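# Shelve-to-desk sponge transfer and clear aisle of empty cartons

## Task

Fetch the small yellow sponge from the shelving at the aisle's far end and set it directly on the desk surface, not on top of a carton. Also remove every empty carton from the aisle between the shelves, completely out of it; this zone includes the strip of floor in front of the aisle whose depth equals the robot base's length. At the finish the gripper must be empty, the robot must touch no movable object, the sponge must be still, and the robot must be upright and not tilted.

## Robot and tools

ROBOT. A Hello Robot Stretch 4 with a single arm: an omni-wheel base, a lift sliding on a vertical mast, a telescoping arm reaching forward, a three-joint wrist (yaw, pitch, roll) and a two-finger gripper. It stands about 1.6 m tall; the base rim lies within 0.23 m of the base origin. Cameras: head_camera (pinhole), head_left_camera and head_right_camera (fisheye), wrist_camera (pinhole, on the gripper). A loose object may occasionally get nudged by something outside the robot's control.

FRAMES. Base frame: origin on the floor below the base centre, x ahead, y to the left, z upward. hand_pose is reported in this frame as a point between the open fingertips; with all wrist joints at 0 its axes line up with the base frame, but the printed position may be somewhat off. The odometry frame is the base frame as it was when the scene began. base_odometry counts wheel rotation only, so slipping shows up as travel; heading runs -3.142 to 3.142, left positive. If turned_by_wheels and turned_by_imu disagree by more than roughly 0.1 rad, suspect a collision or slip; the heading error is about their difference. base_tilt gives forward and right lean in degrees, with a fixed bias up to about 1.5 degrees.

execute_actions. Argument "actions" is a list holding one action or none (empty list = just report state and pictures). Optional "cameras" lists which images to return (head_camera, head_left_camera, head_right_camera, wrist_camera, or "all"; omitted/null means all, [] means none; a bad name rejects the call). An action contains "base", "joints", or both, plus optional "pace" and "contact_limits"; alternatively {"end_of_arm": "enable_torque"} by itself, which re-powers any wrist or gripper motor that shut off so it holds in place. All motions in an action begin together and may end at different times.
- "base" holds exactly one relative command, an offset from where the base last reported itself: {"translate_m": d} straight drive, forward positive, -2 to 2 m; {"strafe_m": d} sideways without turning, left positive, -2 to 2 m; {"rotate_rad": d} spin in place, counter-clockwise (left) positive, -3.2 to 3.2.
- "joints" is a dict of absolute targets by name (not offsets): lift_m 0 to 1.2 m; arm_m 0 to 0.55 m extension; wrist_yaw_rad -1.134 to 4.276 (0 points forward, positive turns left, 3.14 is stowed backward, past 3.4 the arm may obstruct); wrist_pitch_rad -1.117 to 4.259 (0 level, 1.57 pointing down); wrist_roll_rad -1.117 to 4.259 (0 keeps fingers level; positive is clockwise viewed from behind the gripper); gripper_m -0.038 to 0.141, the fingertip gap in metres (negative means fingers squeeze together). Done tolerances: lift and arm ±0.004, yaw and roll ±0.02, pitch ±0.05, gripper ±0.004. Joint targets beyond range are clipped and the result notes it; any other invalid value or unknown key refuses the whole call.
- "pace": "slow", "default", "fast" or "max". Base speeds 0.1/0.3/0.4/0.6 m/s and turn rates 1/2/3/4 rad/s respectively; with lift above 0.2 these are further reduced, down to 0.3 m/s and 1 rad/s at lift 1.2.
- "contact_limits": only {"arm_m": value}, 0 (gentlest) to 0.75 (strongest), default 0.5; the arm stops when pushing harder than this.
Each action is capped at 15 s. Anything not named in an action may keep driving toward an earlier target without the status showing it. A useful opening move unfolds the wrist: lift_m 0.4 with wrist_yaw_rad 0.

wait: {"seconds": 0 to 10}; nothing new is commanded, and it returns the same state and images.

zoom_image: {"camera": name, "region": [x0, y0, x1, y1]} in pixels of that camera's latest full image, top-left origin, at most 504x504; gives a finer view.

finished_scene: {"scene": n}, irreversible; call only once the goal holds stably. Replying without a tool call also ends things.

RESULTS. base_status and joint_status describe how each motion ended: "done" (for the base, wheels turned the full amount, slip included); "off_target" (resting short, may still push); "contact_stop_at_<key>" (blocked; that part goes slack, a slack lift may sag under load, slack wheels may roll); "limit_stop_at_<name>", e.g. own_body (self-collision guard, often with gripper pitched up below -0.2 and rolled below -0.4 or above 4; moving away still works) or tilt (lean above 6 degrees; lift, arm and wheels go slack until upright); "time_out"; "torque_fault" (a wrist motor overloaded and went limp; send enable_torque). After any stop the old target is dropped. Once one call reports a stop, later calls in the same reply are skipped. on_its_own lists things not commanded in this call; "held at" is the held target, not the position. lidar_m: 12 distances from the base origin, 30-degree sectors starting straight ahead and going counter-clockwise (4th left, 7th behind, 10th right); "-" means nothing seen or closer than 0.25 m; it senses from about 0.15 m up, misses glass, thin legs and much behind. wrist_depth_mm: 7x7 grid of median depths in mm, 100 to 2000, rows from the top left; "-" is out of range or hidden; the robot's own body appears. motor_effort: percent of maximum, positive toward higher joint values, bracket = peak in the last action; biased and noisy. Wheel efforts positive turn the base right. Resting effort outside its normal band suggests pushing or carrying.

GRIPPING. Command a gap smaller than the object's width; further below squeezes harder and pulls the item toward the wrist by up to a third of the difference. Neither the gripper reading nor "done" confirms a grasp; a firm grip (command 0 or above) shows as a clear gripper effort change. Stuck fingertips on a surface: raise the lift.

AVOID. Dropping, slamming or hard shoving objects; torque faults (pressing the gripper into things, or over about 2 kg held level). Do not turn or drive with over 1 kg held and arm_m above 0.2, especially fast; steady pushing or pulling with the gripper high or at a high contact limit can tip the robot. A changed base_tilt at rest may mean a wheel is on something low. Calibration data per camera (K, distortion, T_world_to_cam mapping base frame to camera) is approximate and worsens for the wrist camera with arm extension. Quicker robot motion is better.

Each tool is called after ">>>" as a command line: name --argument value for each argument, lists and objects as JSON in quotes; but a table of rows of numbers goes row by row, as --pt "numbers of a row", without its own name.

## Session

>>> execute_actions --actions '[]' --cameras '["head_camera","head_left_camera","head_right_camera"]'

Scene clock: 0.00 s.
base_odometry: x=+0.000 y=+0.000 heading=+0.000 (m, m, rad; odometry frame)
turned_by_wheels: +0.000 (rad since the last result)
turned_by_imu: +0.000 (rad since the last result)
base_tilt: forward=+0.6 right=-0.3 (deg)
lidar_m: 1.29 2.12 1.44 1.37 1.42 0.82 0.77 0.80 1.12 2.33 2.36 1.38
base_status: not commanded
joint_positions: lift_m=+0.286 arm_m=-0.001 wrist_yaw_rad=+3.186 wrist_pitch_rad=+0.001 wrist_roll_rad=-0.005 gripper_m=+0.057
joint_status: not commanded
motor_effort: lift_m=+18 arm_m=-1 wrist_yaw_rad=+0 wrist_pitch_rad=-5 wrist_roll_rad=-1 gripper_m=-3 wheel_0=+0 wheel_1=-1 wheel_2=+0 (%)
hand_pose: x=-0.1218 y=+0.0747 z=+0.4640 quat_wxyz=(-0.022, -0.001, -0.003, +1.000) (m; base frame)
wrist_depth_mm: - 111 135 891 1808 - 1863 / - 110 136 891 1808 - 1863 / - 121 146 904 1808 - 1863 / 140 139 904 904 1863 - 1808 / 1397 - 904 904 1921 - 1863 / 931 1205 917 904 201 1499 1618 / 236 1008 917 - 1098 1025 1078
pictures: head_camera, head_left_camera, head_right_camera
Images, in order (width x height): head_camera 420x560, head_left_camera 420x672, head_right_camera 420x672.

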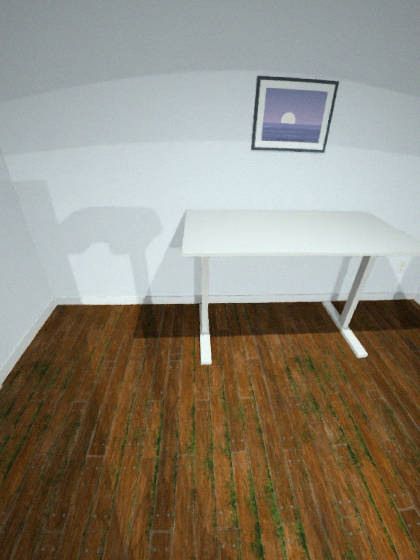

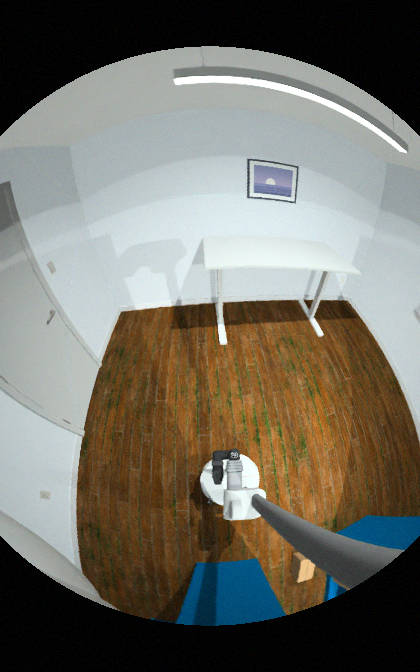

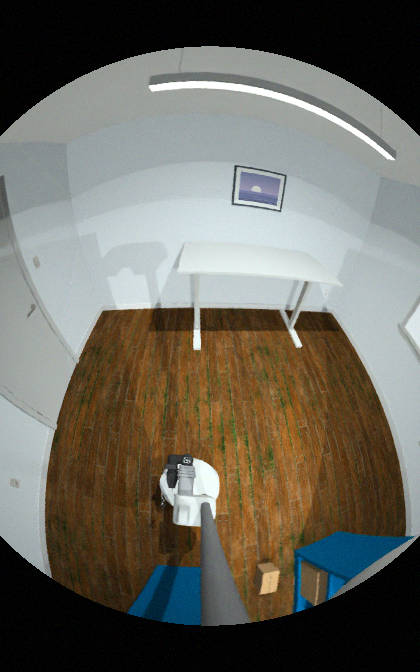

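>>> execute_actions --actions '[{"base":{"rotate_rad":-2.8},"joints":{"lift_m":0.4,"wrist_yaw_rad":0}}]'

Scene clock: 2.83 s.
base_odometry: x=+0.000 y=+0.000 heading=-2.800 (m, m, rad; odometry frame)
turned_by_wheels: -2.800 (rad since the last result)
turned_by_imu: -2.814 (rad since the last result)
base_tilt: forward=+0.6 right=-0.3 (deg)
lidar_m: 0.76 0.97 2.34 2.29 1.50 1.30 1.30 1.63 1.39 1.36 1.62 0.76
base_status: done
joint_positions: lift_m=+0.400 arm_m=-0.001 wrist_yaw_rad=+0.000 wrist_pitch_rad=+0.002 wrist_roll_rad=-0.005 gripper_m=+0.057
joint_status: all done
motor_effort: lift_m=+20(22) arm_m=-1(0) wrist_yaw_rad=+0(7) wrist_pitch_rad=-5(5) wrist_roll_rad=+0(2) gripper_m=-2(0) wheel_0=+2(8) wheel_1=+1(9) wheel_2=+1(9) (%)
hand_pose: x=+0.4588 y=-0.0873 z=+0.5777 quat_wxyz=(+1.000, -0.003, +0.001, +0.000) (m; base frame)
wrist_depth_mm: 991 1205 1921 554 525 500 480 / 1308 1464 1921 569 535 504 484 / 1397 1661 - 564 535 504 480 / 1336 1618 - 564 539 512 488 / 1308 1661 1618 574 530 508 492 / 960 1160 1464 564 200 512 496 / 931 854 1281 - 544 512 500
pictures: head_camera, head_left_camera, head_right_camera, wrist_camera
camera_calibration (this result's frames):
wrist_camera: T_world_to_cam=[[0.0108312, -0.9989, 0.0456268, -0.118459], [-0.0625347, -0.0462169, -0.996972, 0.644068], [0.997984, 0.00794512, -0.0629665, -0.191373], [0, 0, 0, 1]] pos_world=[0.232547, -0.087041, 0.635472]
Images, in order (width x height): head_camera 420x560, head_left_camera 420x672, head_right_camera 420x672, wrist_camera 616x392.

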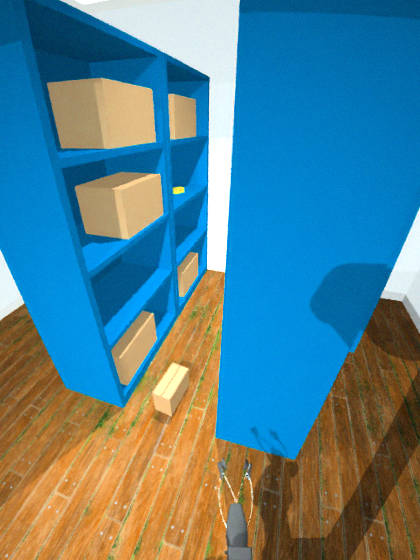

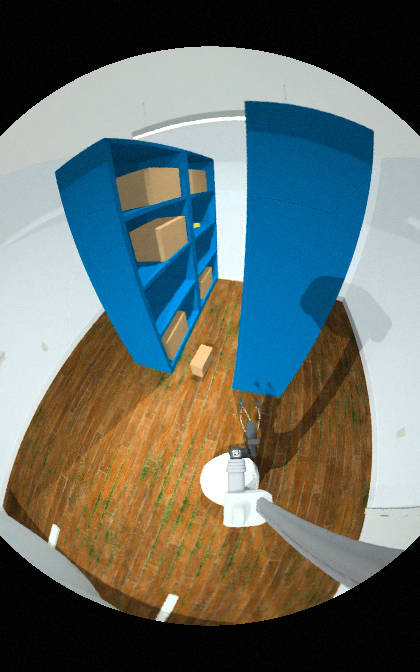

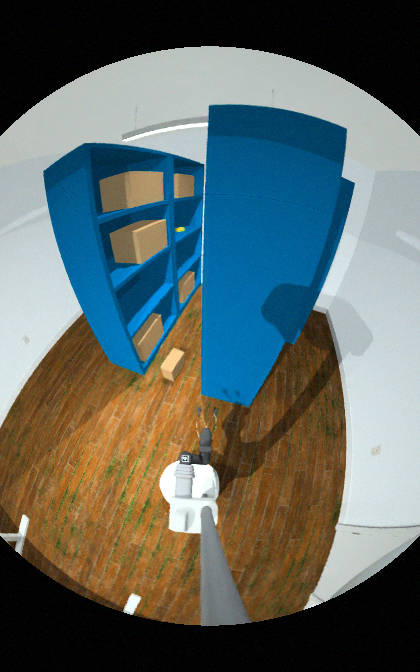

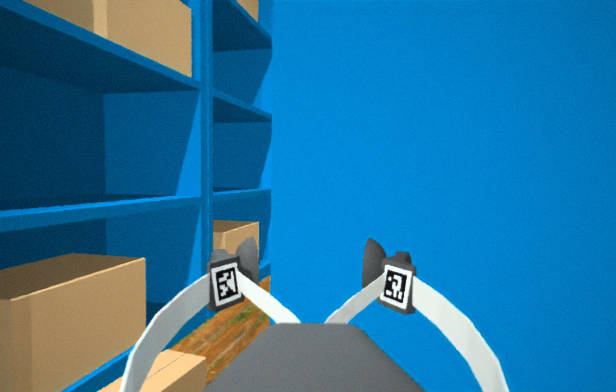

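>>> execute_actions --actions '[{"base":{"rotate_rad":-0.28}}]' --cameras '[]'

>>> execute_actions --actions '[{"base":{"strafe_m":0.5},"joints":{"wrist_pitch_rad":1.57,"gripper_m":0.141,"arm_m":0.3,"lift_m":0.5}}]' --cameras '["head_camera","wrist_camera"]'

Scene clock: 4.40 s.
base_odometry: x=+0.000 y=+0.000 heading=-3.079 (m, m, rad; odometry frame)
turned_by_wheels: -0.280 (rad since the last result)
turned_by_imu: -0.281 (rad since the last result)
base_tilt: forward=+0.6 right=-0.3 (deg)
lidar_m: 0.76 0.93 1.09 2.30 2.37 1.36 1.32 2.07 1.42 1.39 1.43 0.81
base_status: done
joint_positions: lift_m=+0.400 arm_m=-0.001 wrist_yaw_rad=+0.000 wrist_pitch_rad=+0.002 wrist_roll_rad=-0.005 gripper_m=+0.057
joint_status: not commanded
motor_effort: lift_m=+20(20) arm_m=+0(1) wrist_yaw_rad=+0(0) wrist_pitch_rad=-4(5) wrist_roll_rad=+0(0) gripper_m=-2(5) wheel_0=+3(7) wheel_1=+2(7) wheel_2=+1(9) (%)
hand_pose: x=+0.4588 y=-0.0873 z=+0.5777 quat_wxyz=(+1.000, -0.003, +0.001, +0.000) (m; base frame)
wrist_depth_mm: 1366 544 549 559 554 - 1808 / 1366 549 559 559 564 - 1808 / 1397 559 559 559 564 - 1921 / 1397 559 559 564 569 - 1921 / 1464 564 569 580 585 - 1863 / 1430 574 569 574 201 1808 1708 / 1229 574 574 - 585 1229 1336
pictures: none
No camera images: the call's "cameras" was empty. Leave "cameras" out to get every camera's image.

Scene clock: 7.40 s.
base_odometry: x=+0.031 y=-0.499 heading=-3.079 (m, m, rad; odometry frame)
turned_by_wheels: +0.000 (rad since the last result)
turned_by_imu: +0.000 (rad since the last result)
base_tilt: forward=+0.7 right=-0.3 (deg)
lidar_m: 0.82 0.81 1.91 1.80 1.86 1.37 1.34 1.37 1.97 1.88 1.97 0.81
base_status: done
joint_positions: lift_m=+0.500 arm_m=+0.299 wrist_yaw_rad=+0.000 wrist_pitch_rad=+1.570 wrist_roll_rad=-0.005 gripper_m=+0.141
joint_status: all done
motor_effort: lift_m=+21(18) arm_m=+4(5) wrist_yaw_rad=+1(0) wrist_pitch_rad=+2(4) wrist_roll_rad=-1(0) gripper_m=-2(0) wheel_0=-1(10) wheel_1=+0(10) wheel_2=+1(2) (%)
hand_pose: x=+0.4704 y=-0.0874 z=+0.3895 quat_wxyz=(+0.707, -0.002, +0.707, +0.002) (m; base frame)
wrist_depth_mm: 603 609 609 585 597 597 597 / 603 603 603 603 591 603 597 / 609 609 609 609 615 609 609 / 609 621 609 615 609 615 615 / 615 615 621 621 621 615 621 / 621 621 627 164 627 621 621 / 634 627 627 - 627 627 634
pictures: head_camera, wrist_camera
camera_calibration (this result's frames):
wrist_camera: T_world_to_cam=[[0.0456525, -0.998904, -0.010297, -0.104718], [-0.997122, -0.0461908, 0.0601251, 0.485086], [-0.0605348, 0.00752246, -0.998138, 0.647413], [0, 0, 0, 1]] pos_world=[0.527661, -0.0870673, 0.615963]
Images, in order (width x height): head_camera 420x560, wrist_camera 616x392.

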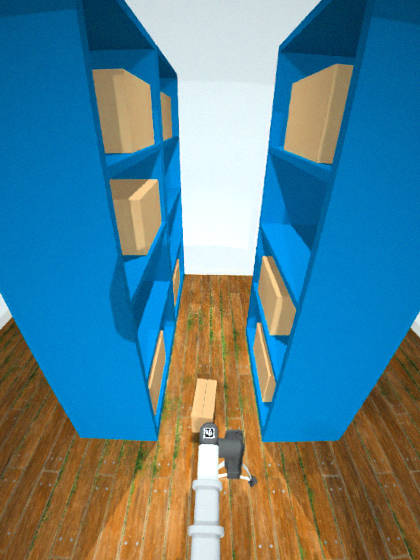

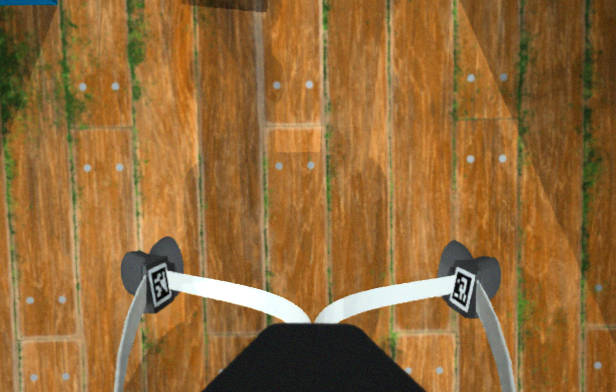

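>>> execute_actions --actions '[{"base":{"strafe_m":0.11}}]' --cameras '[]'

>>> execute_actions --actions '[{"base":{"translate_m":0.25},"joints":{"arm_m":0.5}}]' --cameras '["wrist_camera"]'

Scene clock: 9.23 s.
base_odometry: x=+0.038 y=-0.609 heading=-3.079 (m, m, rad; odometry frame)
turned_by_wheels: +0.000 (rad since the last result)
turned_by_imu: +0.000 (rad since the last result)
base_tilt: forward=+0.6 right=-0.3 (deg)
lidar_m: 0.78 0.78 1.79 1.69 1.73 1.37 1.33 1.38 2.09 2.00 1.12 0.88
base_status: done
joint_positions: lift_m=+0.500 arm_m=+0.299 wrist_yaw_rad=+0.000 wrist_pitch_rad=+1.570 wrist_roll_rad=-0.005 gripper_m=+0.141
joint_status: not commanded
motor_effort: lift_m=+21(21) arm_m=+4(5) wrist_yaw_rad=+1(1) wrist_pitch_rad=+1(2) wrist_roll_rad=+1(1) gripper_m=+0(2) wheel_0=+0(9) wheel_1=-2(9) wheel_2=+0(1) (%)
hand_pose: x=+0.4704 y=-0.0874 z=+0.3895 quat_wxyz=(+0.707, -0.002, +0.707, +0.002) (m; base frame)
wrist_depth_mm: 597 603 597 591 591 591 597 / 603 615 597 603 609 597 597 / 609 609 615 609 615 609 615 / 615 621 603 609 609 615 609 / 615 621 621 615 615 621 621 / 621 621 627 165 615 627 621 / 627 621 634 - 634 634 621
pictures: none
No camera images: the call's "cameras" was empty. Leave "cameras" out to get every camera's image.

Scene clock: 11.53 s.
base_odometry: x=-0.212 y=-0.624 heading=-3.079 (m, m, rad; odometry frame)
turned_by_wheels: +0.000 (rad since the last result)
turned_by_imu: -0.001 (rad since the last result)
base_tilt: forward=+0.7 right=-0.4 (deg)
lidar_m: 0.57 0.54 0.72 1.72 1.76 1.66 2.35 1.62 2.07 1.99 0.76 0.67
base_status: done
joint_positions: lift_m=+0.500 arm_m=+0.499 wrist_yaw_rad=+0.000 wrist_pitch_rad=+1.570 wrist_roll_rad=-0.005 gripper_m=+0.141
joint_status: all done
motor_effort: lift_m=+21(21) arm_m=+4(6) wrist_yaw_rad=+1(1) wrist_pitch_rad=+2(1) wrist_roll_rad=+1(1) gripper_m=-2(1) wheel_0=+2(5) wheel_1=+1(8) wheel_2=+0(10) (%)
hand_pose: x=+0.6704 y=-0.0874 z=+0.3896 quat_wxyz=(+0.707, -0.002, +0.707, +0.002) (m; base frame)
wrist_depth_mm: 449 603 597 603 597 597 521 / 442 609 603 427 603 597 525 / 442 591 609 430 603 603 535 / 439 609 609 430 609 621 530 / 539 544 627 433 615 609 544 / 466 549 627 165 627 627 554 / 627 627 621 - 621 627 627
pictures: wrist_camera
camera_calibration (this result's frames):
wrist_camera: T_world_to_cam=[[0.0456524, -0.998904, -0.0102974, -0.113849], [-0.997121, -0.0461908, 0.0601346, 0.684518], [-0.0605444, 0.00752246, -0.998137, 0.659538], [0, 0, 0, 1]] pos_world=[0.727676, -0.0870673, 0.615974]
Images, in order (width x height): wrist_camera 616x392.

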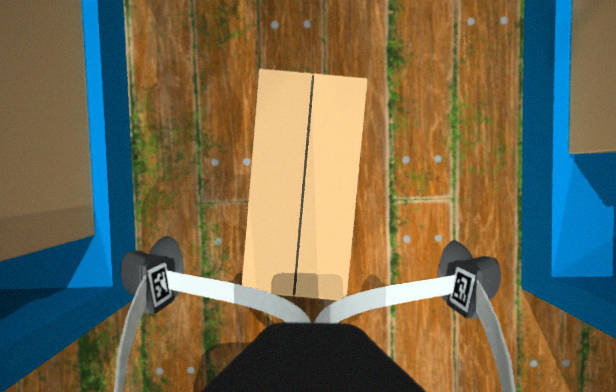

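>>> execute_actions --actions '[{"base":{"translate_m":0.07},"joints":{"lift_m":0.25}}]' --cameras '[]'

>>> execute_actions --actions '[{"joints":{"gripper_m":0.06}}]' --cameras '[]'

>>> execute_actions --actions '[{"joints":{"lift_m":0.38,"arm_m":0.2}}]' --cameras '["wrist_camera"]'

Scene clock: 13.93 s.
base_odometry: x=-0.281 y=-0.629 heading=-3.079 (m, m, rad; odometry frame)
turned_by_wheels: +0.000 (rad since the last result)
turned_by_imu: +0.000 (rad since the last result)
base_tilt: forward=+0.6 right=-0.3 (deg)
lidar_m: 0.51 0.48 0.62 1.72 1.75 1.71 2.41 1.71 2.09 1.99 0.66 0.61
base_status: done
joint_positions: lift_m=+0.250 arm_m=+0.499 wrist_yaw_rad=+0.000 wrist_pitch_rad=+1.570 wrist_roll_rad=-0.005 gripper_m=+0.141
joint_status: all done
motor_effort: lift_m=+14(19) arm_m=+4(5) wrist_yaw_rad=+1(1) wrist_pitch_rad=+2(1) wrist_roll_rad=+2(1) gripper_m=+1(1) wheel_0=+1(7) wheel_1=+0(8) wheel_2=-1(9) (%)
hand_pose: x=+0.6705 y=-0.0874 z=+0.1401 quat_wxyz=(+0.707, -0.002, +0.707, +0.002) (m; base frame)
wrist_depth_mm: 357 355 357 355 355 357 357 / 357 359 184 359 359 357 362 / 362 362 184 184 183 364 362 / 364 364 186 185 186 364 364 / 370 368 187 186 186 366 366 / 370 370 189 187 189 368 368 / 373 370 189 - 373 373 373
pictures: none
No camera images: the call's "cameras" was empty. Leave "cameras" out to get every camera's image.

Scene clock: 15.77 s.
base_odometry: x=-0.281 y=-0.629 heading=-3.079 (m, m, rad; odometry frame)
turned_by_wheels: +0.000 (rad since the last result)
turned_by_imu: +0.000 (rad since the last result)
base_tilt: forward=+0.7 right=-0.4 (deg)
lidar_m: 0.52 0.47 0.62 1.72 1.75 1.74 2.42 1.72 2.07 1.99 0.67 0.60
base_status: not commanded
joint_positions: lift_m=+0.250 arm_m=+0.499 wrist_yaw_rad=+0.000 wrist_pitch_rad=+1.570 wrist_roll_rad=-0.005 gripper_m=+0.060
joint_status: all done
motor_effort: lift_m=+16(16) arm_m=+4(4) wrist_yaw_rad=+1(1) wrist_pitch_rad=+2(3) wrist_roll_rad=+0(0) gripper_m=-22(19) wheel_0=+1(1) wheel_1=+1(1) wheel_2=+0(0) (%)
hand_pose: x=+0.6705 y=-0.0874 z=+0.1399 quat_wxyz=(+0.707, -0.002, +0.707, +0.002) (m; base frame)
wrist_depth_mm: 357 357 357 355 355 353 355 / 359 362 168 167 357 357 359 / 359 359 169 169 169 359 357 / 366 364 171 171 171 362 364 / 368 366 173 173 172 364 370 / 370 182 174 174 174 180 366 / 370 373 176 - 175 370 373
pictures: none
No camera images: the call's "cameras" was empty. Leave "cameras" out to get every camera's image.

Scene clock: 17.77 s.
base_odometry: x=-0.281 y=-0.629 heading=-3.079 (m, m, rad; odometry frame)
turned_by_wheels: +0.000 (rad since the last result)
turned_by_imu: +0.000 (rad since the last result)
base_tilt: forward=+0.6 right=-0.3 (deg)
lidar_m: 0.75 0.48 0.62 1.72 1.74 1.73 2.42 1.73 2.09 1.98 0.65 0.25
base_status: not commanded
joint_positions: lift_m=+0.380 arm_m=+0.201 wrist_yaw_rad=+0.000 wrist_pitch_rad=+1.570 wrist_roll_rad=-0.005 gripper_m=+0.060
joint_status: all done
motor_effort: lift_m=+21(21) arm_m=-4(4) wrist_yaw_rad=+1(1) wrist_pitch_rad=+1(2) wrist_roll_rad=+0(0) gripper_m=-20(24) wheel_0=+1(1) wheel_1=+1(0) wheel_2=+0(1) (%)
hand_pose: x=+0.3718 y=-0.0874 z=+0.2695 quat_wxyz=(+0.707, -0.002, +0.707, +0.002) (m; base frame)
wrist_depth_mm: 413 484 477 484 480 488 484 / 413 488 168 168 484 484 484 / 449 496 169 169 169 488 484 / 492 492 171 171 170 496 496 / 492 500 173 173 173 504 500 / 504 182 174 175 174 180 504 / 508 508 176 - 175 500 512
pictures: wrist_camera
camera_calibration (this result's frames):
wrist_camera: T_world_to_cam=[[0.0455264, -0.99891, -0.0103079, -0.101403], [-0.997113, -0.0460674, 0.0603639, 0.393912], [-0.0607729, 0.00752999, -0.998123, 0.521707], [0, 0, 0, 1]] pos_world=[0.429096, -0.0870744, 0.495904]
Images, in order (width x height): wrist_camera 616x392.

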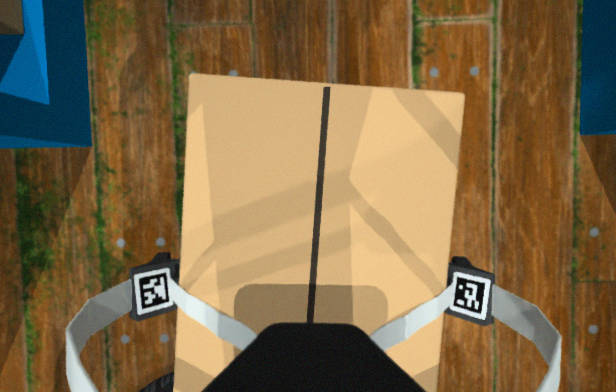

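>>> execute_actions --actions '[{"base":{"rotate_rad":-2.2}}]' --cameras '[]'

>>> execute_actions --actions '[{"joints":{"lift_m":0.25,"arm_m":0.55}}]' --cameras '[]'

>>> execute_actions --actions '[{"joints":{"gripper_m":0.141}}]' --cameras '[]'

>>> execute_actions --actions '[{"joints":{"lift_m":0.6,"arm_m":0.0}}]' --cameras '["head_left_camera"]'

>>> execute_actions --actions '[{"base":{"rotate_rad":2.2},"joints":{"lift_m":0.95}}]' --cameras '["head_camera"]'

Scene clock: 20.53 s.
base_odometry: x=-0.281 y=-0.629 heading=+1.004 (m, m, rad; odometry frame)
turned_by_wheels: -2.200 (rad since the last result)
turned_by_imu: -2.211 (rad since the last result)
base_tilt: forward=+0.6 right=-0.3 (deg)
lidar_m: 2.15 1.98 0.75 0.61 1.10 0.47 0.57 1.74 1.76 1.83 1.62 0.25
base_status: done
joint_positions: lift_m=+0.380 arm_m=+0.201 wrist_yaw_rad=+0.000 wrist_pitch_rad=+1.570 wrist_roll_rad=-0.005 gripper_m=+0.060
joint_status: not commanded
motor_effort: lift_m=+20(21) arm_m=-4(4) wrist_yaw_rad=+1(1) wrist_pitch_rad=+2(3) wrist_roll_rad=+0(0) gripper_m=-21(22) wheel_0=+2(7) wheel_1=+1(5) wheel_2=+0(9) (%)
hand_pose: x=+0.3719 y=-0.0874 z=+0.2696 quat_wxyz=(+0.707, -0.002, +0.707, +0.002) (m; base frame)
wrist_depth_mm: 480 484 488 484 484 480 480 / 484 484 168 168 488 484 488 / 492 492 169 169 169 484 492 / 496 496 171 172 171 492 492 / 500 496 173 172 173 496 496 / 496 182 174 173 174 181 504 / 504 508 176 - 176 504 504
pictures: none
No camera images: the call's "cameras" was empty. Leave "cameras" out to get every camera's image.

Scene clock: 22.70 s.
base_odometry: x=-0.281 y=-0.629 heading=+1.004 (m, m, rad; odometry frame)
turned_by_wheels: +0.000 (rad since the last result)
turned_by_imu: +0.000 (rad since the last result)
base_tilt: forward=+0.6 right=-0.4 (deg)
lidar_m: 0.54 1.99 0.77 0.60 1.11 0.47 0.56 1.75 1.77 1.82 1.62 1.64
base_status: not commanded
joint_positions: lift_m=+0.250 arm_m=+0.548 wrist_yaw_rad=+0.000 wrist_pitch_rad=+1.570 wrist_roll_rad=-0.005 gripper_m=+0.060
joint_status: all done
motor_effort: lift_m=+17(16) arm_m=+4(5) wrist_yaw_rad=+1(0) wrist_pitch_rad=+2(2) wrist_roll_rad=+0(0) gripper_m=-21(22) wheel_0=+2(2) wheel_1=+1(2) wheel_2=+0(0) (%)
hand_pose: x=+0.7197 y=-0.0874 z=+0.1399 quat_wxyz=(+0.707, -0.002, +0.707, +0.002) (m; base frame)
wrist_depth_mm: 355 355 353 355 353 355 353 / 359 359 168 168 359 359 359 / 359 359 169 169 169 357 359 / 364 364 171 171 171 364 362 / 364 366 173 173 172 368 366 / 368 182 174 174 174 181 368 / 375 373 176 - 176 373 370
pictures: none
No camera images: the call's "cameras" was empty. Leave "cameras" out to get every camera's image.

Scene clock: 24.53 s.
base_odometry: x=-0.281 y=-0.629 heading=+1.004 (m, m, rad; odometry frame)
turned_by_wheels: +0.000 (rad since the last result)
turned_by_imu: +0.000 (rad since the last result)
base_tilt: forward=+0.6 right=-0.3 (deg)
lidar_m: 0.55 1.98 0.74 0.62 1.07 0.46 0.57 1.74 1.77 1.82 1.62 1.64
base_status: not commanded
joint_positions: lift_m=+0.250 arm_m=+0.548 wrist_yaw_rad=+0.000 wrist_pitch_rad=+1.570 wrist_roll_rad=-0.005 gripper_m=+0.141
joint_status: all done
motor_effort: lift_m=+16(17) arm_m=+4(5) wrist_yaw_rad=+2(2) wrist_pitch_rad=+1(6) wrist_roll_rad=-1(2) gripper_m=+0(21) wheel_0=+2(2) wheel_1=+1(1) wheel_2=+0(0) (%)
hand_pose: x=+0.7195 y=-0.0874 z=+0.1399 quat_wxyz=(+0.707, -0.002, +0.707, +0.002) (m; base frame)
wrist_depth_mm: 357 355 357 355 357 357 357 / 359 359 357 357 359 359 359 / 359 362 185 184 184 359 364 / 364 364 186 185 185 364 366 / 370 366 187 187 187 368 370 / 373 368 188 187 187 368 373 / 373 375 190 - 190 375 373
pictures: none
No camera images: the call's "cameras" was empty. Leave "cameras" out to get every camera's image.

Scene clock: 27.20 s.
base_odometry: x=-0.281 y=-0.629 heading=+1.004 (m, m, rad; odometry frame)
turned_by_wheels: +0.000 (rad since the last result)
turned_by_imu: +0.000 (rad since the last result)
base_tilt: forward=+0.6 right=-0.4 (deg)
lidar_m: 0.55 1.98 0.74 0.61 1.10 0.47 0.58 1.75 1.76 1.82 1.62 1.64
base_status: not commanded
joint_positions: lift_m=+0.600 arm_m=+0.001 wrist_yaw_rad=+0.000 wrist_pitch_rad=+1.570 wrist_roll_rad=-0.005 gripper_m=+0.141
joint_status: all done
motor_effort: lift_m=+21(24) arm_m=-4(5) wrist_yaw_rad=+2(2) wrist_pitch_rad=+1(4) wrist_roll_rad=+1(1) gripper_m=+4(1) wheel_0=+2(2) wheel_1=+1(1) wheel_2=+0(0) (%)
hand_pose: x=+0.1718 y=-0.0874 z=+0.4895 quat_wxyz=(+0.707, -0.002, +0.707, +0.002) (m; base frame)
wrist_depth_mm: 691 699 699 699 691 707 699 / 707 707 707 699 707 707 699 / 707 715 707 707 699 707 707 / 715 707 554 715 715 715 715 / 723 517 504 504 715 723 723 / 715 508 512 165 512 715 715 / 732 512 508 - 723 723 732
pictures: head_left_camera
Images, in order (width x height): head_left_camera 420x672.

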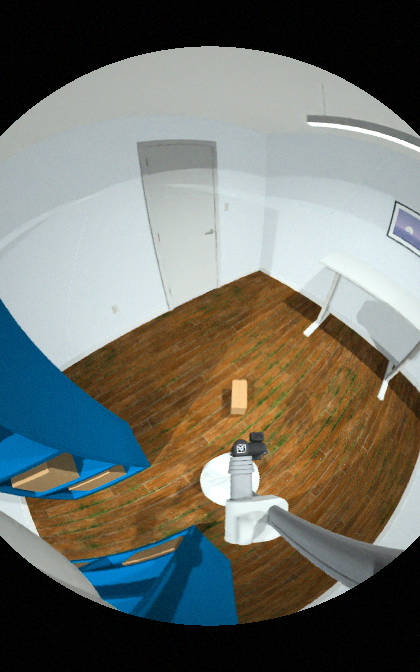

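Scene clock: 29.63 s.
base_odometry: x=-0.281 y=-0.629 heading=-3.079 (m, m, rad; odometry frame)
turned_by_wheels: +2.200 (rad since the last result)
turned_by_imu: +2.211 (rad since the last result)
base_tilt: forward=+0.6 right=-0.4 (deg)
lidar_m: 0.76 0.46 0.62 1.72 1.76 1.70 2.42 0.57 0.56 1.99 0.64 0.61
base_status: done
joint_positions: lift_m=+0.950 arm_m=+0.001 wrist_yaw_rad=+0.000 wrist_pitch_rad=+1.570 wrist_roll_rad=-0.005 gripper_m=+0.141
joint_status: all done
motor_effort: lift_m=+21(21) arm_m=-4(4) wrist_yaw_rad=+2(1) wrist_pitch_rad=+1(1) wrist_roll_rad=+0(1) gripper_m=-2(1) wheel_0=-2(8) wheel_1=+0(6) wheel_2=-1(9) (%)
hand_pose: x=+0.1719 y=-0.0874 z=+0.8395 quat_wxyz=(+0.707, -0.002, +0.707, +0.002) (m; base frame)
wrist_depth_mm: 627 676 1042 1025 1025 798 676 / 991 991 1025 1042 1025 1042 1042 / 1042 1078 1060 1060 1042 1078 1042 / 1060 1060 1060 904 1060 1060 1078 / 1078 1060 854 854 1060 1042 1078 / 1060 1078 854 165 1078 1078 1078 / 1078 1060 1098 - 1078 1060 1078
pictures: head_camera
Images, in order (width x height): head_camera 420x560.

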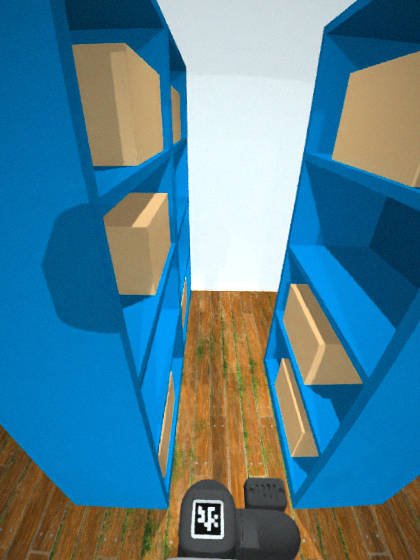

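>>> execute_actions --actions '[{"base":{"strafe_m":-0.09}}]' --cameras '[]'

>>> execute_actions --actions '[{"base":{"translate_m":0.8}}]' --cameras '["head_camera"]'

>>> execute_actions --actions '[{"base":{"translate_m":0.7}}]' --cameras '["head_camera","head_left_camera","head_right_camera"]'

Scene clock: 31.30 s.
base_odometry: x=-0.287 y=-0.539 heading=-3.079 (m, m, rad; odometry frame)
turned_by_wheels: +0.000 (rad since the last result)
turned_by_imu: +0.000 (rad since the last result)
base_tilt: forward=+0.7 right=-0.4 (deg)
lidar_m: 1.12 0.52 0.63 1.81 1.84 1.74 2.03 0.48 0.63 1.90 0.67 0.55
base_status: done
joint_positions: lift_m=+0.950 arm_m=+0.001 wrist_yaw_rad=+0.000 wrist_pitch_rad=+1.570 wrist_roll_rad=-0.005 gripper_m=+0.141
joint_status: not commanded
motor_effort: lift_m=+21(21) arm_m=-4(4) wrist_yaw_rad=+2(2) wrist_pitch_rad=+2(1) wrist_roll_rad=+0(0) gripper_m=+0(0) wheel_0=+1(9) wheel_1=+0(6) wheel_2=-1(1) (%)
hand_pose: x=+0.1719 y=-0.0874 z=+0.8395 quat_wxyz=(+0.707, -0.002, +0.707, +0.002) (m; base frame)
wrist_depth_mm: 627 931 1042 1042 1042 668 683 / 976 1008 1060 1042 1042 1042 1025 / 1025 1042 1042 1078 1078 1042 1060 / 1078 1060 1042 904 1060 1078 1060 / 1078 1078 854 842 1060 1042 1078 / 1078 1078 866 165 1078 1078 1078 / 1078 1098 1098 - 1060 1060 1098
pictures: none
No camera images: the call's "cameras" was empty. Leave "cameras" out to get every camera's image.

Scene clock: 35.43 s.
base_odometry: x=-1.085 y=-0.589 heading=-3.079 (m, m, rad; odometry frame)
turned_by_wheels: +0.000 (rad since the last result)
turned_by_imu: -0.004 (rad since the last result)
base_tilt: forward=+0.6 right=-0.3 (deg)
lidar_m: 1.27 0.41 0.28 0.25 0.27 0.38 1.23 1.20 0.34 0.30 0.31 0.42
base_status: done
joint_positions: lift_m=+0.950 arm_m=+0.001 wrist_yaw_rad=+0.000 wrist_pitch_rad=+1.570 wrist_roll_rad=-0.005 gripper_m=+0.141
joint_status: not commanded
motor_effort: lift_m=+20(21) arm_m=-4(4) wrist_yaw_rad=+1(1) wrist_pitch_rad=+1(0) wrist_roll_rad=-1(1) gripper_m=+0(1) wheel_0=+2(7) wheel_1=+0(8) wheel_2=+1(10) (%)
hand_pose: x=+0.1718 y=-0.0874 z=+0.8396 quat_wxyz=(+0.707, -0.002, +0.707, +0.002) (m; base frame)
wrist_depth_mm: 707 931 1042 1042 1025 525 382 / 976 946 1060 1025 1025 521 379 / 991 991 1078 1042 1008 530 382 / 559 931 1042 931 1008 530 382 / 559 759 854 866 1042 492 384 / 559 768 854 165 891 469 389 / 559 891 1078 - 1008 544 394
pictures: head_camera
Images, in order (width x height): head_camera 420x560.

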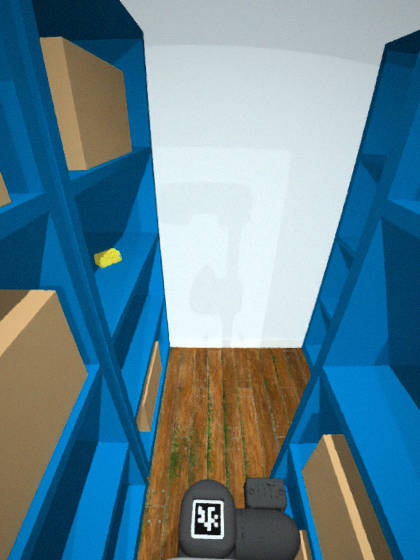

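Scene clock: 39.27 s.
base_odometry: x=-1.784 y=-0.633 heading=-3.079 (m, m, rad; odometry frame)
turned_by_wheels: +0.000 (rad since the last result)
turned_by_imu: -0.003 (rad since the last result)
base_tilt: forward=+0.6 right=-0.3 (deg)
lidar_m: 0.79 0.43 0.30 0.27 0.29 0.41 1.88 0.44 0.31 0.41 0.51 0.86
base_status: done
joint_positions: lift_m=+0.950 arm_m=+0.001 wrist_yaw_rad=+0.000 wrist_pitch_rad=+1.570 wrist_roll_rad=-0.005 gripper_m=+0.141
joint_status: not commanded
motor_effort: lift_m=+20(21) arm_m=-4(4) wrist_yaw_rad=+1(2) wrist_pitch_rad=+1(1) wrist_roll_rad=-1(0) gripper_m=+1(2) wheel_0=+2(7) wheel_1=+0(6) wheel_2=+1(11) (%)
hand_pose: x=+0.1718 y=-0.0874 z=+0.8396 quat_wxyz=(+0.707, -0.002, +0.707, +0.002) (m; base frame)
wrist_depth_mm: 707 960 1042 1060 1060 1042 991 / 699 960 1042 1060 1060 1042 991 / 707 931 1042 1060 1042 1042 976 / 715 931 1060 904 1060 1060 991 / 723 991 854 854 1078 891 904 / 741 809 866 165 917 831 946 / 609 1025 1098 - 778 691 691
pictures: head_camera, head_left_camera, head_right_camera
Images, in order (width x height): head_camera 420x560, head_left_camera 420x672, head_right_camera 420x672.

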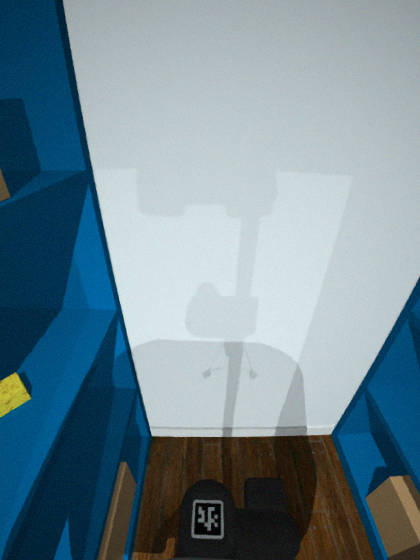

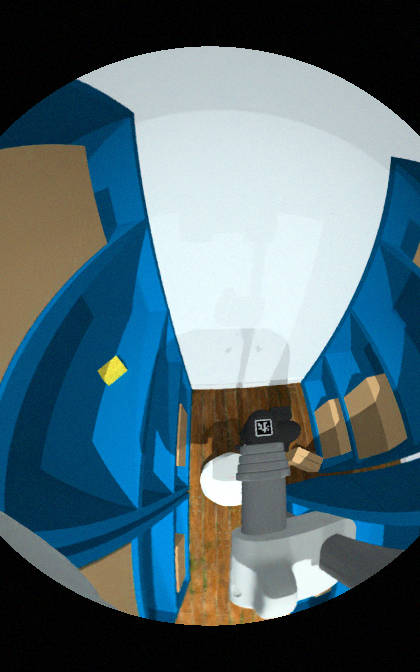

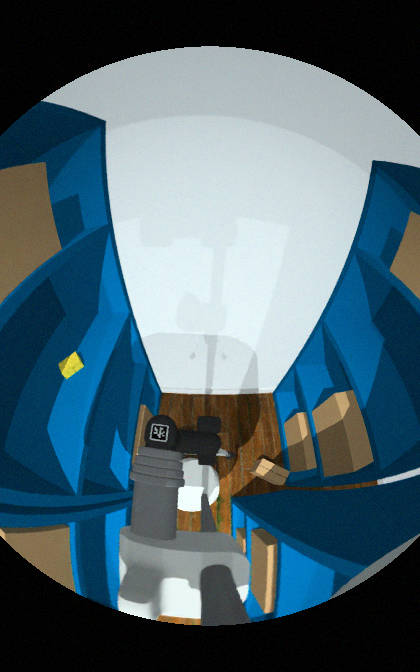

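>>> execute_actions --actions '[{"base":{"rotate_rad":1.57},"joints":{"wrist_yaw_rad":1.57}}]' --cameras '[]'

>>> execute_actions --actions '[{"joints":{"wrist_pitch_rad":0}}]' --cameras '["head_camera","head_left_camera"]'

Scene clock: 41.73 s.
base_odometry: x=-1.784 y=-0.633 heading=-1.509 (m, m, rad; odometry frame)
turned_by_wheels: +1.570 (rad since the last result)
turned_by_imu: +1.577 (rad since the last result)
base_tilt: forward=+0.6 right=-0.3 (deg)
lidar_m: 0.27 0.29 0.40 1.88 0.42 0.30 0.45 0.50 0.85 0.80 0.45 0.29
base_status: done
joint_positions: lift_m=+0.950 arm_m=+0.000 wrist_yaw_rad=+1.570 wrist_pitch_rad=+1.571 wrist_roll_rad=-0.005 gripper_m=+0.141
joint_status: all done
motor_effort: lift_m=+20(20) arm_m=-3(4) wrist_yaw_rad=+2(10) wrist_pitch_rad=-1(2) wrist_roll_rad=+0(1) gripper_m=+2(1) wheel_0=-1(8) wheel_1=-1(4) wheel_2=-3(8) (%)
hand_pose: x=+0.2588 y=-0.0001 z=+0.8396 quat_wxyz=(+0.499, -0.501, +0.499, +0.501) (m; base frame)
wrist_depth_mm: 931 1025 1025 1025 249 120 - / 976 1042 1042 1042 265 121 - / 976 991 854 1078 270 189 - / 1060 866 854 976 530 535 - / 1042 668 854 1060 535 530 - / 484 1078 1078 164 535 193 - / 1118 1078 1078 - 544 535 -
pictures: none
No camera images: the call's "cameras" was empty. Leave "cameras" out to get every camera's image.

Scene clock: 42.80 s.
torque_fault: wrist_pitch_rad switched itself off since the last result.
base_odometry: x=-1.784 y=-0.633 heading=-1.509 (m, m, rad; odometry frame)
turned_by_wheels: +0.000 (rad since the last result)
turned_by_imu: -0.004 (rad since the last result)
base_tilt: forward=+0.6 right=-0.3 (deg)
lidar_m: 0.28 0.29 0.41 1.05 0.40 0.30 0.45 0.49 0.84 0.80 0.42 0.31
base_status: not commanded
joint_positions: lift_m=+0.950 arm_m=+0.000 wrist_yaw_rad=+1.572 wrist_pitch_rad=+1.380 wrist_roll_rad=-0.005 gripper_m=+0.141
joint_status: wrist_pitch_rad torque_fault (moved -0.191 of -1.571)
on_its_own: wrist_pitch_rad is off since a torque_fault, until you send "end_of_arm": "enable_torque" (your +0.000 is given up)
motor_effort: lift_m=+20(20) arm_m=+0(2) wrist_yaw_rad=-5(48) wrist_pitch_rad=+1(98) wrist_roll_rad=-1(21) gripper_m=-1(1) wheel_0=+1(11) wheel_1=+0(3) wheel_2=-4(12) (%)
hand_pose: x=+0.2583 y=+0.0549 z=+0.8449 quat_wxyz=(+0.544, -0.452, +0.448, +0.547) (m; base frame)
wrist_depth_mm: 866 1118 1160 1160 580 126 - / 866 1118 1138 1118 217 157 - / 1042 1118 1098 1118 255 119 - / 991 1098 904 1060 224 120 - / 1042 854 854 1042 349 144 - / 1042 831 831 167 517 187 - / 535 820 831 - 517 134 -
pictures: head_camera, head_left_camera
Images, in order (width x height): head_camera 420x560, head_left_camera 420x672.

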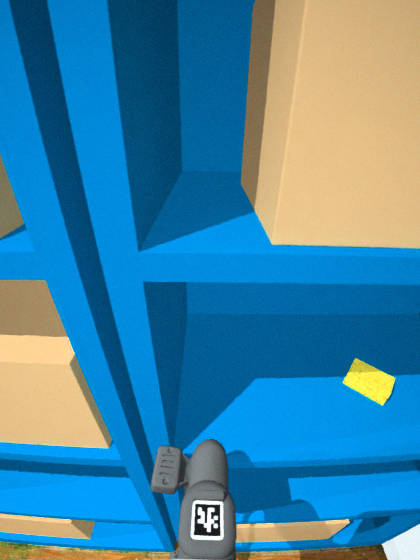

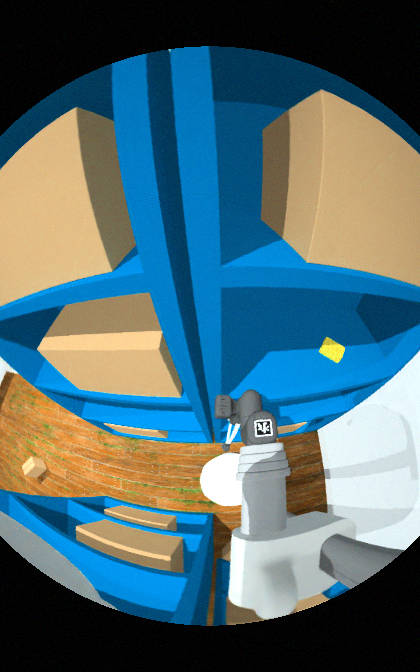

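>>> execute_actions --actions '[{"end_of_arm":"enable_torque"}]' --cameras '[]'

>>> execute_actions --actions '[{"base":{"strafe_m":-0.19},"joints":{"wrist_pitch_rad":1.57,"gripper_m":0.02}}]' --cameras '[]'

>>> execute_actions --actions '[{"joints":{"wrist_pitch_rad":0.2}}]' --cameras '[]'

>>> execute_actions --actions '[{"joints":{"wrist_yaw_rad":0.0,"gripper_m":0.141}}]' --cameras '["head_camera","wrist_camera"]'

Scene clock: 43.80 s.
base_odometry: x=-1.784 y=-0.633 heading=-1.509 (m, m, rad; odometry frame)
turned_by_wheels: +0.000 (rad since the last result)
turned_by_imu: +0.000 (rad since the last result)
base_tilt: forward=+0.6 right=-0.3 (deg)
lidar_m: 0.27 0.29 0.40 1.06 0.42 0.31 0.46 0.49 0.85 0.79 0.45 0.30
base_status: not commanded
joint_positions: lift_m=+0.950 arm_m=+0.000 wrist_yaw_rad=+1.572 wrist_pitch_rad=+1.380 wrist_roll_rad=-0.005 gripper_m=+0.141
joint_status: not commanded
end_of_arm: enable_torque: each motor that was off is on again
on_its_own: wrist_pitch_rad is held at +1.380, not at your +0.000, since a torque_fault
motor_effort: lift_m=+20(20) arm_m=-1(0) wrist_yaw_rad=-6(5) wrist_pitch_rad=+2(1) wrist_roll_rad=-1(1) gripper_m=+2(2) wheel_0=+1(1) wheel_1=+0(0) wheel_2=-4(5) (%)
hand_pose: x=+0.2583 y=+0.0549 z=+0.8449 quat_wxyz=(+0.544, -0.452, +0.448, +0.547) (m; base frame)
wrist_depth_mm: 878 1160 1182 1138 574 128 - / 854 1138 1138 1160 218 157 - / 1025 1098 1098 1098 256 119 - / 1025 1078 891 1078 224 121 - / 1060 866 842 1042 345 144 - / 1042 820 820 168 521 186 - / 544 831 820 - 512 135 -
pictures: none
No camera images: the call's "cameras" was empty. Leave "cameras" out to get every camera's image.

Scene clock: 46.00 s.
base_odometry: x=-1.974 y=-0.645 heading=-1.509 (m, m, rad; odometry frame)
turned_by_wheels: +0.000 (rad since the last result)
turned_by_imu: +0.000 (rad since the last result)
base_tilt: forward=+0.7 right=-0.3 (deg)
lidar_m: 0.28 0.29 0.40 1.08 0.41 0.42 0.47 0.78 0.66 0.60 0.46 0.31
base_status: done
joint_positions: lift_m=+0.950 arm_m=+0.000 wrist_yaw_rad=+1.570 wrist_pitch_rad=+1.570 wrist_roll_rad=-0.005 gripper_m=+0.020
joint_status: all done
motor_effort: lift_m=+20(20) arm_m=+0(0) wrist_yaw_rad=+0(6) wrist_pitch_rad=+1(9) wrist_roll_rad=+0(0) gripper_m=-4(6) wheel_0=+1(11) wheel_1=+0(14) wheel_2=-1(3) (%)
hand_pose: x=+0.2584 y=+0.0002 z=+0.8396 quat_wxyz=(+0.499, -0.501, +0.499, +0.501) (m; base frame)
wrist_depth_mm: 960 1025 1042 1025 521 517 - / 1025 1042 1042 1042 525 517 - / 1042 854 842 1042 525 530 - / 1078 854 842 991 535 535 - / 1078 866 866 991 530 530 - / 488 1078 189 215 190 535 - / 1098 1098 1078 - 539 138 -
pictures: none
No camera images: the call's "cameras" was empty. Leave "cameras" out to get every camera's image.

Scene clock: 47.37 s.
base_odometry: x=-1.974 y=-0.645 heading=-1.509 (m, m, rad; odometry frame)
turned_by_wheels: +0.000 (rad since the last result)
turned_by_imu: +0.000 (rad since the last result)
base_tilt: forward=+0.6 right=-0.3 (deg)
lidar_m: 0.28 0.30 0.41 1.07 0.41 0.41 0.47 0.76 0.66 0.61 0.45 0.29
base_status: not commanded
joint_positions: lift_m=+0.950 arm_m=+0.000 wrist_yaw_rad=+1.570 wrist_pitch_rad=+0.203 wrist_roll_rad=-0.005 gripper_m=+0.020
joint_status: all done
motor_effort: lift_m=+20(20) arm_m=+0(0) wrist_yaw_rad=+0(0) wrist_pitch_rad=-6(8) wrist_roll_rad=-1(1) gripper_m=-6(4) wheel_0=+1(1) wheel_1=+0(0) wheel_2=-2(1) (%)
hand_pose: x=+0.2585 y=+0.2826 z=+1.0701 quat_wxyz=(+0.703, -0.073, +0.070, +0.704) (m; base frame)
wrist_depth_mm: 1025 - - - 202 181 182 / 1025 - - - 202 188 189 / 1078 - - - 201 195 196 / 1138 - - - 204 202 204 / 1182 - - 1229 209 211 212 / 1060 1983 189 214 190 218 220 / 917 1255 1708 - 225 225 230
pictures: none
No camera images: the call's "cameras" was empty. Leave "cameras" out to get every camera's image.

Scene clock: 49.57 s.
base_odometry: x=-1.974 y=-0.645 heading=-1.509 (m, m, rad; odometry frame)
turned_by_wheels: +0.000 (rad since the last result)
turned_by_imu: +0.000 (rad since the last result)
base_tilt: forward=+0.7 right=-0.3 (deg)
lidar_m: 0.28 0.30 0.40 1.08 0.42 0.43 0.45 0.77 0.63 0.61 0.45 0.32
base_status: not commanded
joint_positions: lift_m=+0.950 arm_m=+0.000 wrist_yaw_rad=+0.000 wrist_pitch_rad=+0.202 wrist_roll_rad=-0.006 gripper_m=+0.141
joint_status: all done
motor_effort: lift_m=+19(20) arm_m=+1(1) wrist_yaw_rad=+0(93) wrist_pitch_rad=-6(7) wrist_roll_rad=+0(3) gripper_m=-1(12) wheel_0=+0(17) wheel_1=+0(6) wheel_2=+0(3) (%)
hand_pose: x=+0.4533 y=-0.0873 z=+1.0702 quat_wxyz=(+0.995, -0.003, +0.101, +0.000) (m; base frame)
wrist_depth_mm: 477 484 488 488 496 504 504 / 496 500 500 512 517 517 521 / 512 517 521 530 530 535 544 / 521 539 544 544 554 559 564 / 436 410 439 449 452 459 459 / 327 298 300 165 271 238 314 / 260 260 273 - 267 246 249
pictures: head_camera, wrist_camera
camera_calibration (this result's frames):
wrist_camera: T_world_to_cam=[[0.0197907, -0.998871, 0.0431937, -0.142341], [-0.260032, -0.0468579, -0.964462, 1.18943], [0.965397, 0.0078556, -0.260666, 0.0714697], [0, 0, 0, 1]] pos_world=[0.243112, -0.087007, 1.17194]
Images, in order (width x height): head_camera 420x560, wrist_camera 616x392.

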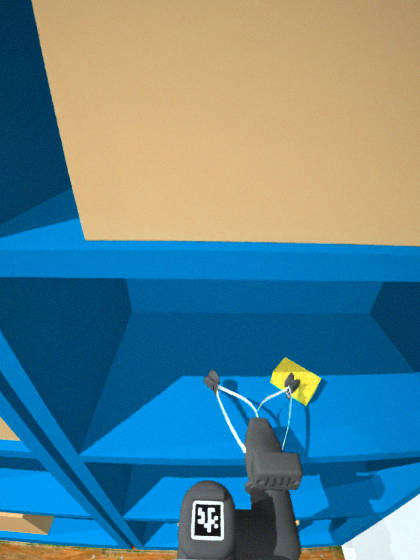

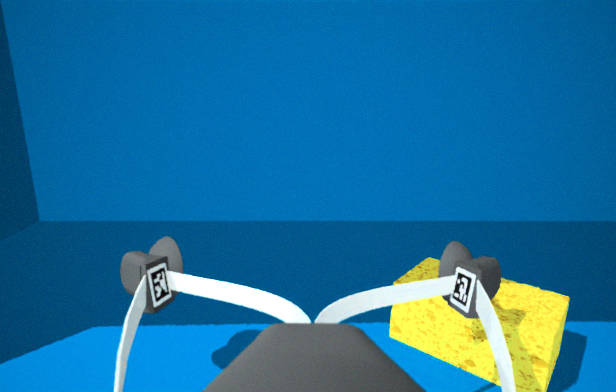

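>>> execute_actions --actions '[{"joints":{"wrist_yaw_rad":-0.33,"lift_m":0.97}}]' --cameras '["wrist_camera"]'

Scene clock: 50.57 s.
base_odometry: x=-1.974 y=-0.645 heading=-1.509 (m, m, rad; odometry frame)
turned_by_wheels: +0.000 (rad since the last result)
turned_by_imu: +0.000 (rad since the last result)
base_tilt: forward=+0.6 right=-0.3 (deg)
lidar_m: 0.28 0.29 0.41 1.10 0.42 0.44 0.47 0.77 0.65 0.61 0.45 0.31
base_status: not commanded
joint_positions: lift_m=+0.970 arm_m=+0.000 wrist_yaw_rad=-0.329 wrist_pitch_rad=+0.202 wrist_roll_rad=-0.006 gripper_m=+0.141
joint_status: all done
motor_effort: lift_m=+21(21) arm_m=+1(1) wrist_yaw_rad=-1(6) wrist_pitch_rad=-5(5) wrist_roll_rad=+2(2) gripper_m=-1(0) wheel_0=+0(0) wheel_1=+0(0) wheel_2=+0(1) (%)
hand_pose: x=+0.4098 y=-0.1741 z=+1.0901 quat_wxyz=(+0.981, +0.014, +0.100, -0.163) (m; base frame)
wrist_depth_mm: 452 480 521 564 603 585 477 / 459 496 535 580 634 597 477 / 473 517 559 591 654 603 484 / 492 530 564 627 668 615 492 / 488 459 496 496 504 508 473 / 364 332 327 164 317 338 375 / 291 290 303 - 301 296 300
pictures: wrist_camera
camera_calibration (this result's frames):
wrist_camera: T_world_to_cam=[[-0.304687, -0.951473, 0.0431931, -0.0878151], [-0.261194, 0.0398582, -0.964463, 1.2088], [0.915939, -0.305141, -0.260663, 0.0850876], [0, 0, 0, 1]] pos_world=[0.211039, -0.105771, 1.19181]
Images, in order (width x height): wrist_camera 616x392.

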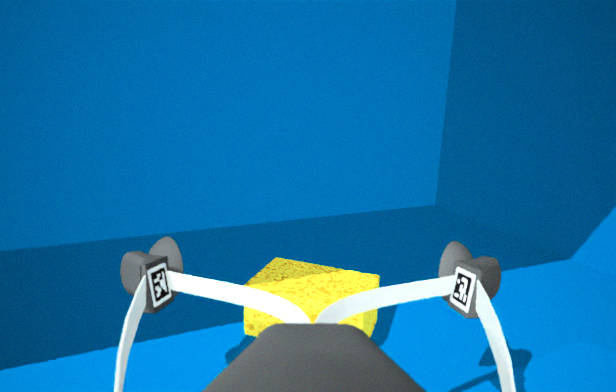

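>>> execute_actions --actions '[{"joints":{"lift_m":0.905}}]' --cameras '["wrist_camera"]'

>>> execute_actions --actions '[{"joints":{"gripper_m":0.0}}]' --cameras '["wrist_camera"]'

>>> execute_actions --actions '[{"joints":{"lift_m":0.97}}]' --cameras '["wrist_camera"]'

Scene clock: 52.13 s.
base_odometry: x=-1.974 y=-0.645 heading=-1.509 (m, m, rad; odometry frame)
turned_by_wheels: +0.000 (rad since the last result)
turned_by_imu: +0.000 (rad since the last result)
base_tilt: forward=+0.6 right=-0.4 (deg)
lidar_m: 0.26 0.30 0.42 1.10 0.42 0.42 0.45 0.77 0.63 0.61 0.45 0.32
base_status: not commanded
joint_positions: lift_m=+0.905 arm_m=+0.000 wrist_yaw_rad=-0.329 wrist_pitch_rad=+0.202 wrist_roll_rad=-0.006 gripper_m=+0.141
joint_status: all done
motor_effort: lift_m=+16(19) arm_m=+2(1) wrist_yaw_rad=-1(1) wrist_pitch_rad=-5(5) wrist_roll_rad=+1(1) gripper_m=+0(0) wheel_0=+0(0) wheel_1=+0(0) wheel_2=+0(0) (%)
hand_pose: x=+0.4098 y=-0.1741 z=+1.0255 quat_wxyz=(+0.981, +0.014, +0.100, -0.163) (m; base frame)
wrist_depth_mm: 445 480 512 559 609 591 469 / 462 492 530 580 634 591 480 / 477 512 549 597 654 603 484 / 477 500 508 342 525 535 480 / 325 309 312 287 315 340 345 / 246 223 224 164 226 227 253 / 195 195 204 - 202 198 200
pictures: wrist_camera
camera_calibration (this result's frames):
wrist_camera: T_world_to_cam=[[-0.304787, -0.951441, 0.0431934, -0.0850073], [-0.26118, 0.0398822, -0.964466, 1.14648], [0.915909, -0.305238, -0.260653, 0.0682379], [0, 0, 0, 1]] pos_world=[0.211028, -0.105775, 1.1272]
Images, in order (width x height): wrist_camera 616x392.

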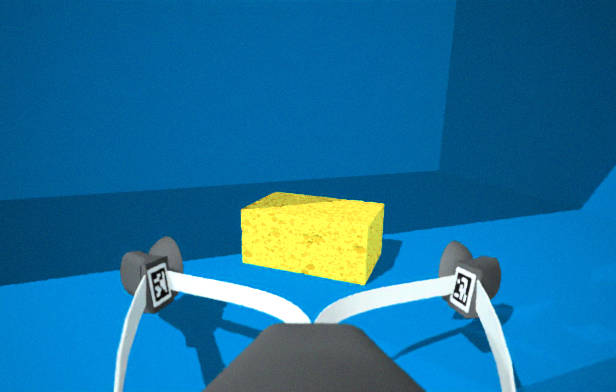

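Scene clock: 54.50 s.
base_odometry: x=-1.974 y=-0.645 heading=-1.509 (m, m, rad; odometry frame)
turned_by_wheels: +0.000 (rad since the last result)
turned_by_imu: +0.000 (rad since the last result)
base_tilt: forward=+0.7 right=-0.3 (deg)
lidar_m: 0.28 0.29 0.40 1.07 0.42 0.43 0.46 0.78 0.65 0.61 0.45 0.31
base_status: not commanded
joint_positions: lift_m=+0.905 arm_m=+0.000 wrist_yaw_rad=-0.329 wrist_pitch_rad=+0.202 wrist_roll_rad=-0.006 gripper_m=+0.000
joint_status: all done
motor_effort: lift_m=+16(16) arm_m=+1(1) wrist_yaw_rad=-1(1) wrist_pitch_rad=-6(5) wrist_roll_rad=+1(1) gripper_m=-7(6) wheel_0=+0(0) wheel_1=+0(0) wheel_2=+0(1) (%)
hand_pose: x=+0.4098 y=-0.1741 z=+1.0255 quat_wxyz=(+0.981, +0.014, +0.100, -0.163) (m; base frame)
wrist_depth_mm: 452 477 517 559 609 585 473 / 459 496 530 580 634 585 480 / 477 512 549 597 654 603 484 / 477 508 508 342 521 525 480 / 325 330 309 220 319 340 342 / 245 245 185 193 186 251 253 / 195 186 196 - 198 185 201
pictures: wrist_camera
camera_calibration (this result's frames):
wrist_camera: T_world_to_cam=[[-0.304786, -0.951441, 0.0431934, -0.0850072], [-0.26118, 0.0398823, -0.964466, 1.14648], [0.91591, -0.305237, -0.260653, 0.0682379], [0, 0, 0, 1]] pos_world=[0.211028, -0.105775, 1.1272]
Images, in order (width x height): wrist_camera 616x392.

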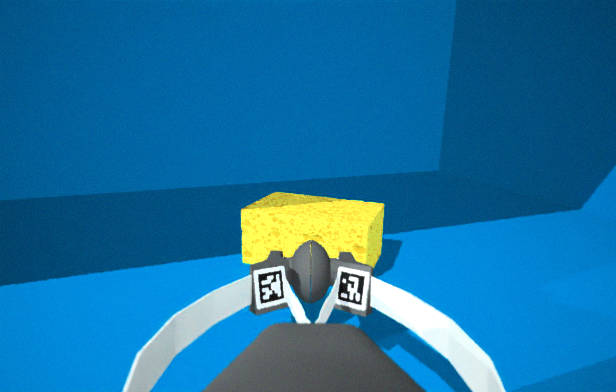

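Scene clock: 55.70 s.
base_odometry: x=-1.974 y=-0.645 heading=-1.509 (m, m, rad; odometry frame)
turned_by_wheels: +0.000 (rad since the last result)
turned_by_imu: +0.000 (rad since the last result)
base_tilt: forward=+0.7 right=-0.3 (deg)
lidar_m: 0.28 0.30 0.41 1.06 0.40 0.44 0.48 0.78 0.64 0.60 0.45 0.32
base_status: not commanded
joint_positions: lift_m=+0.970 arm_m=+0.000 wrist_yaw_rad=-0.329 wrist_pitch_rad=+0.202 wrist_roll_rad=-0.006 gripper_m=+0.000
joint_status: all done
motor_effort: lift_m=+21(17) arm_m=+1(2) wrist_yaw_rad=+0(1) wrist_pitch_rad=-5(6) wrist_roll_rad=+1(0) gripper_m=-3(7) wheel_0=+0(0) wheel_1=+0(0) wheel_2=+0(1) (%)
hand_pose: x=+0.4098 y=-0.1742 z=+1.0901 quat_wxyz=(+0.981, +0.014, +0.100, -0.163) (m; base frame)
wrist_depth_mm: 452 480 521 559 609 585 473 / 462 496 535 580 627 591 480 / 473 512 549 603 654 597 480 / 492 525 569 621 676 609 488 / 488 492 496 220 500 508 477 / 362 364 185 194 185 375 375 / 290 279 293 - 294 276 297
pictures: wrist_camera
camera_calibration (this result's frames):
wrist_camera: T_world_to_cam=[[-0.304806, -0.951434, 0.0431936, -0.0877958], [-0.261173, 0.0398855, -0.964468, 1.20881], [0.915905, -0.305257, -0.260646, 0.0850781], [0, 0, 0, 1]] pos_world=[0.211025, -0.105775, 1.19183]
Images, in order (width x height): wrist_camera 616x392.

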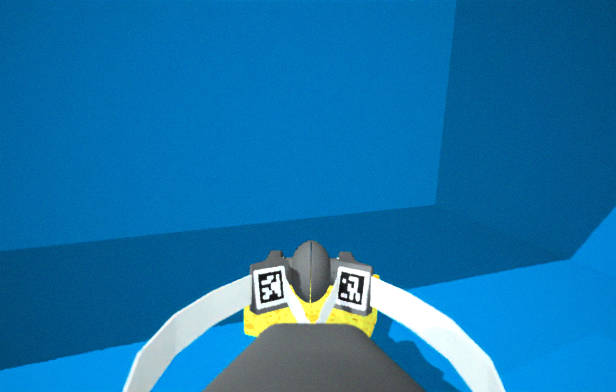

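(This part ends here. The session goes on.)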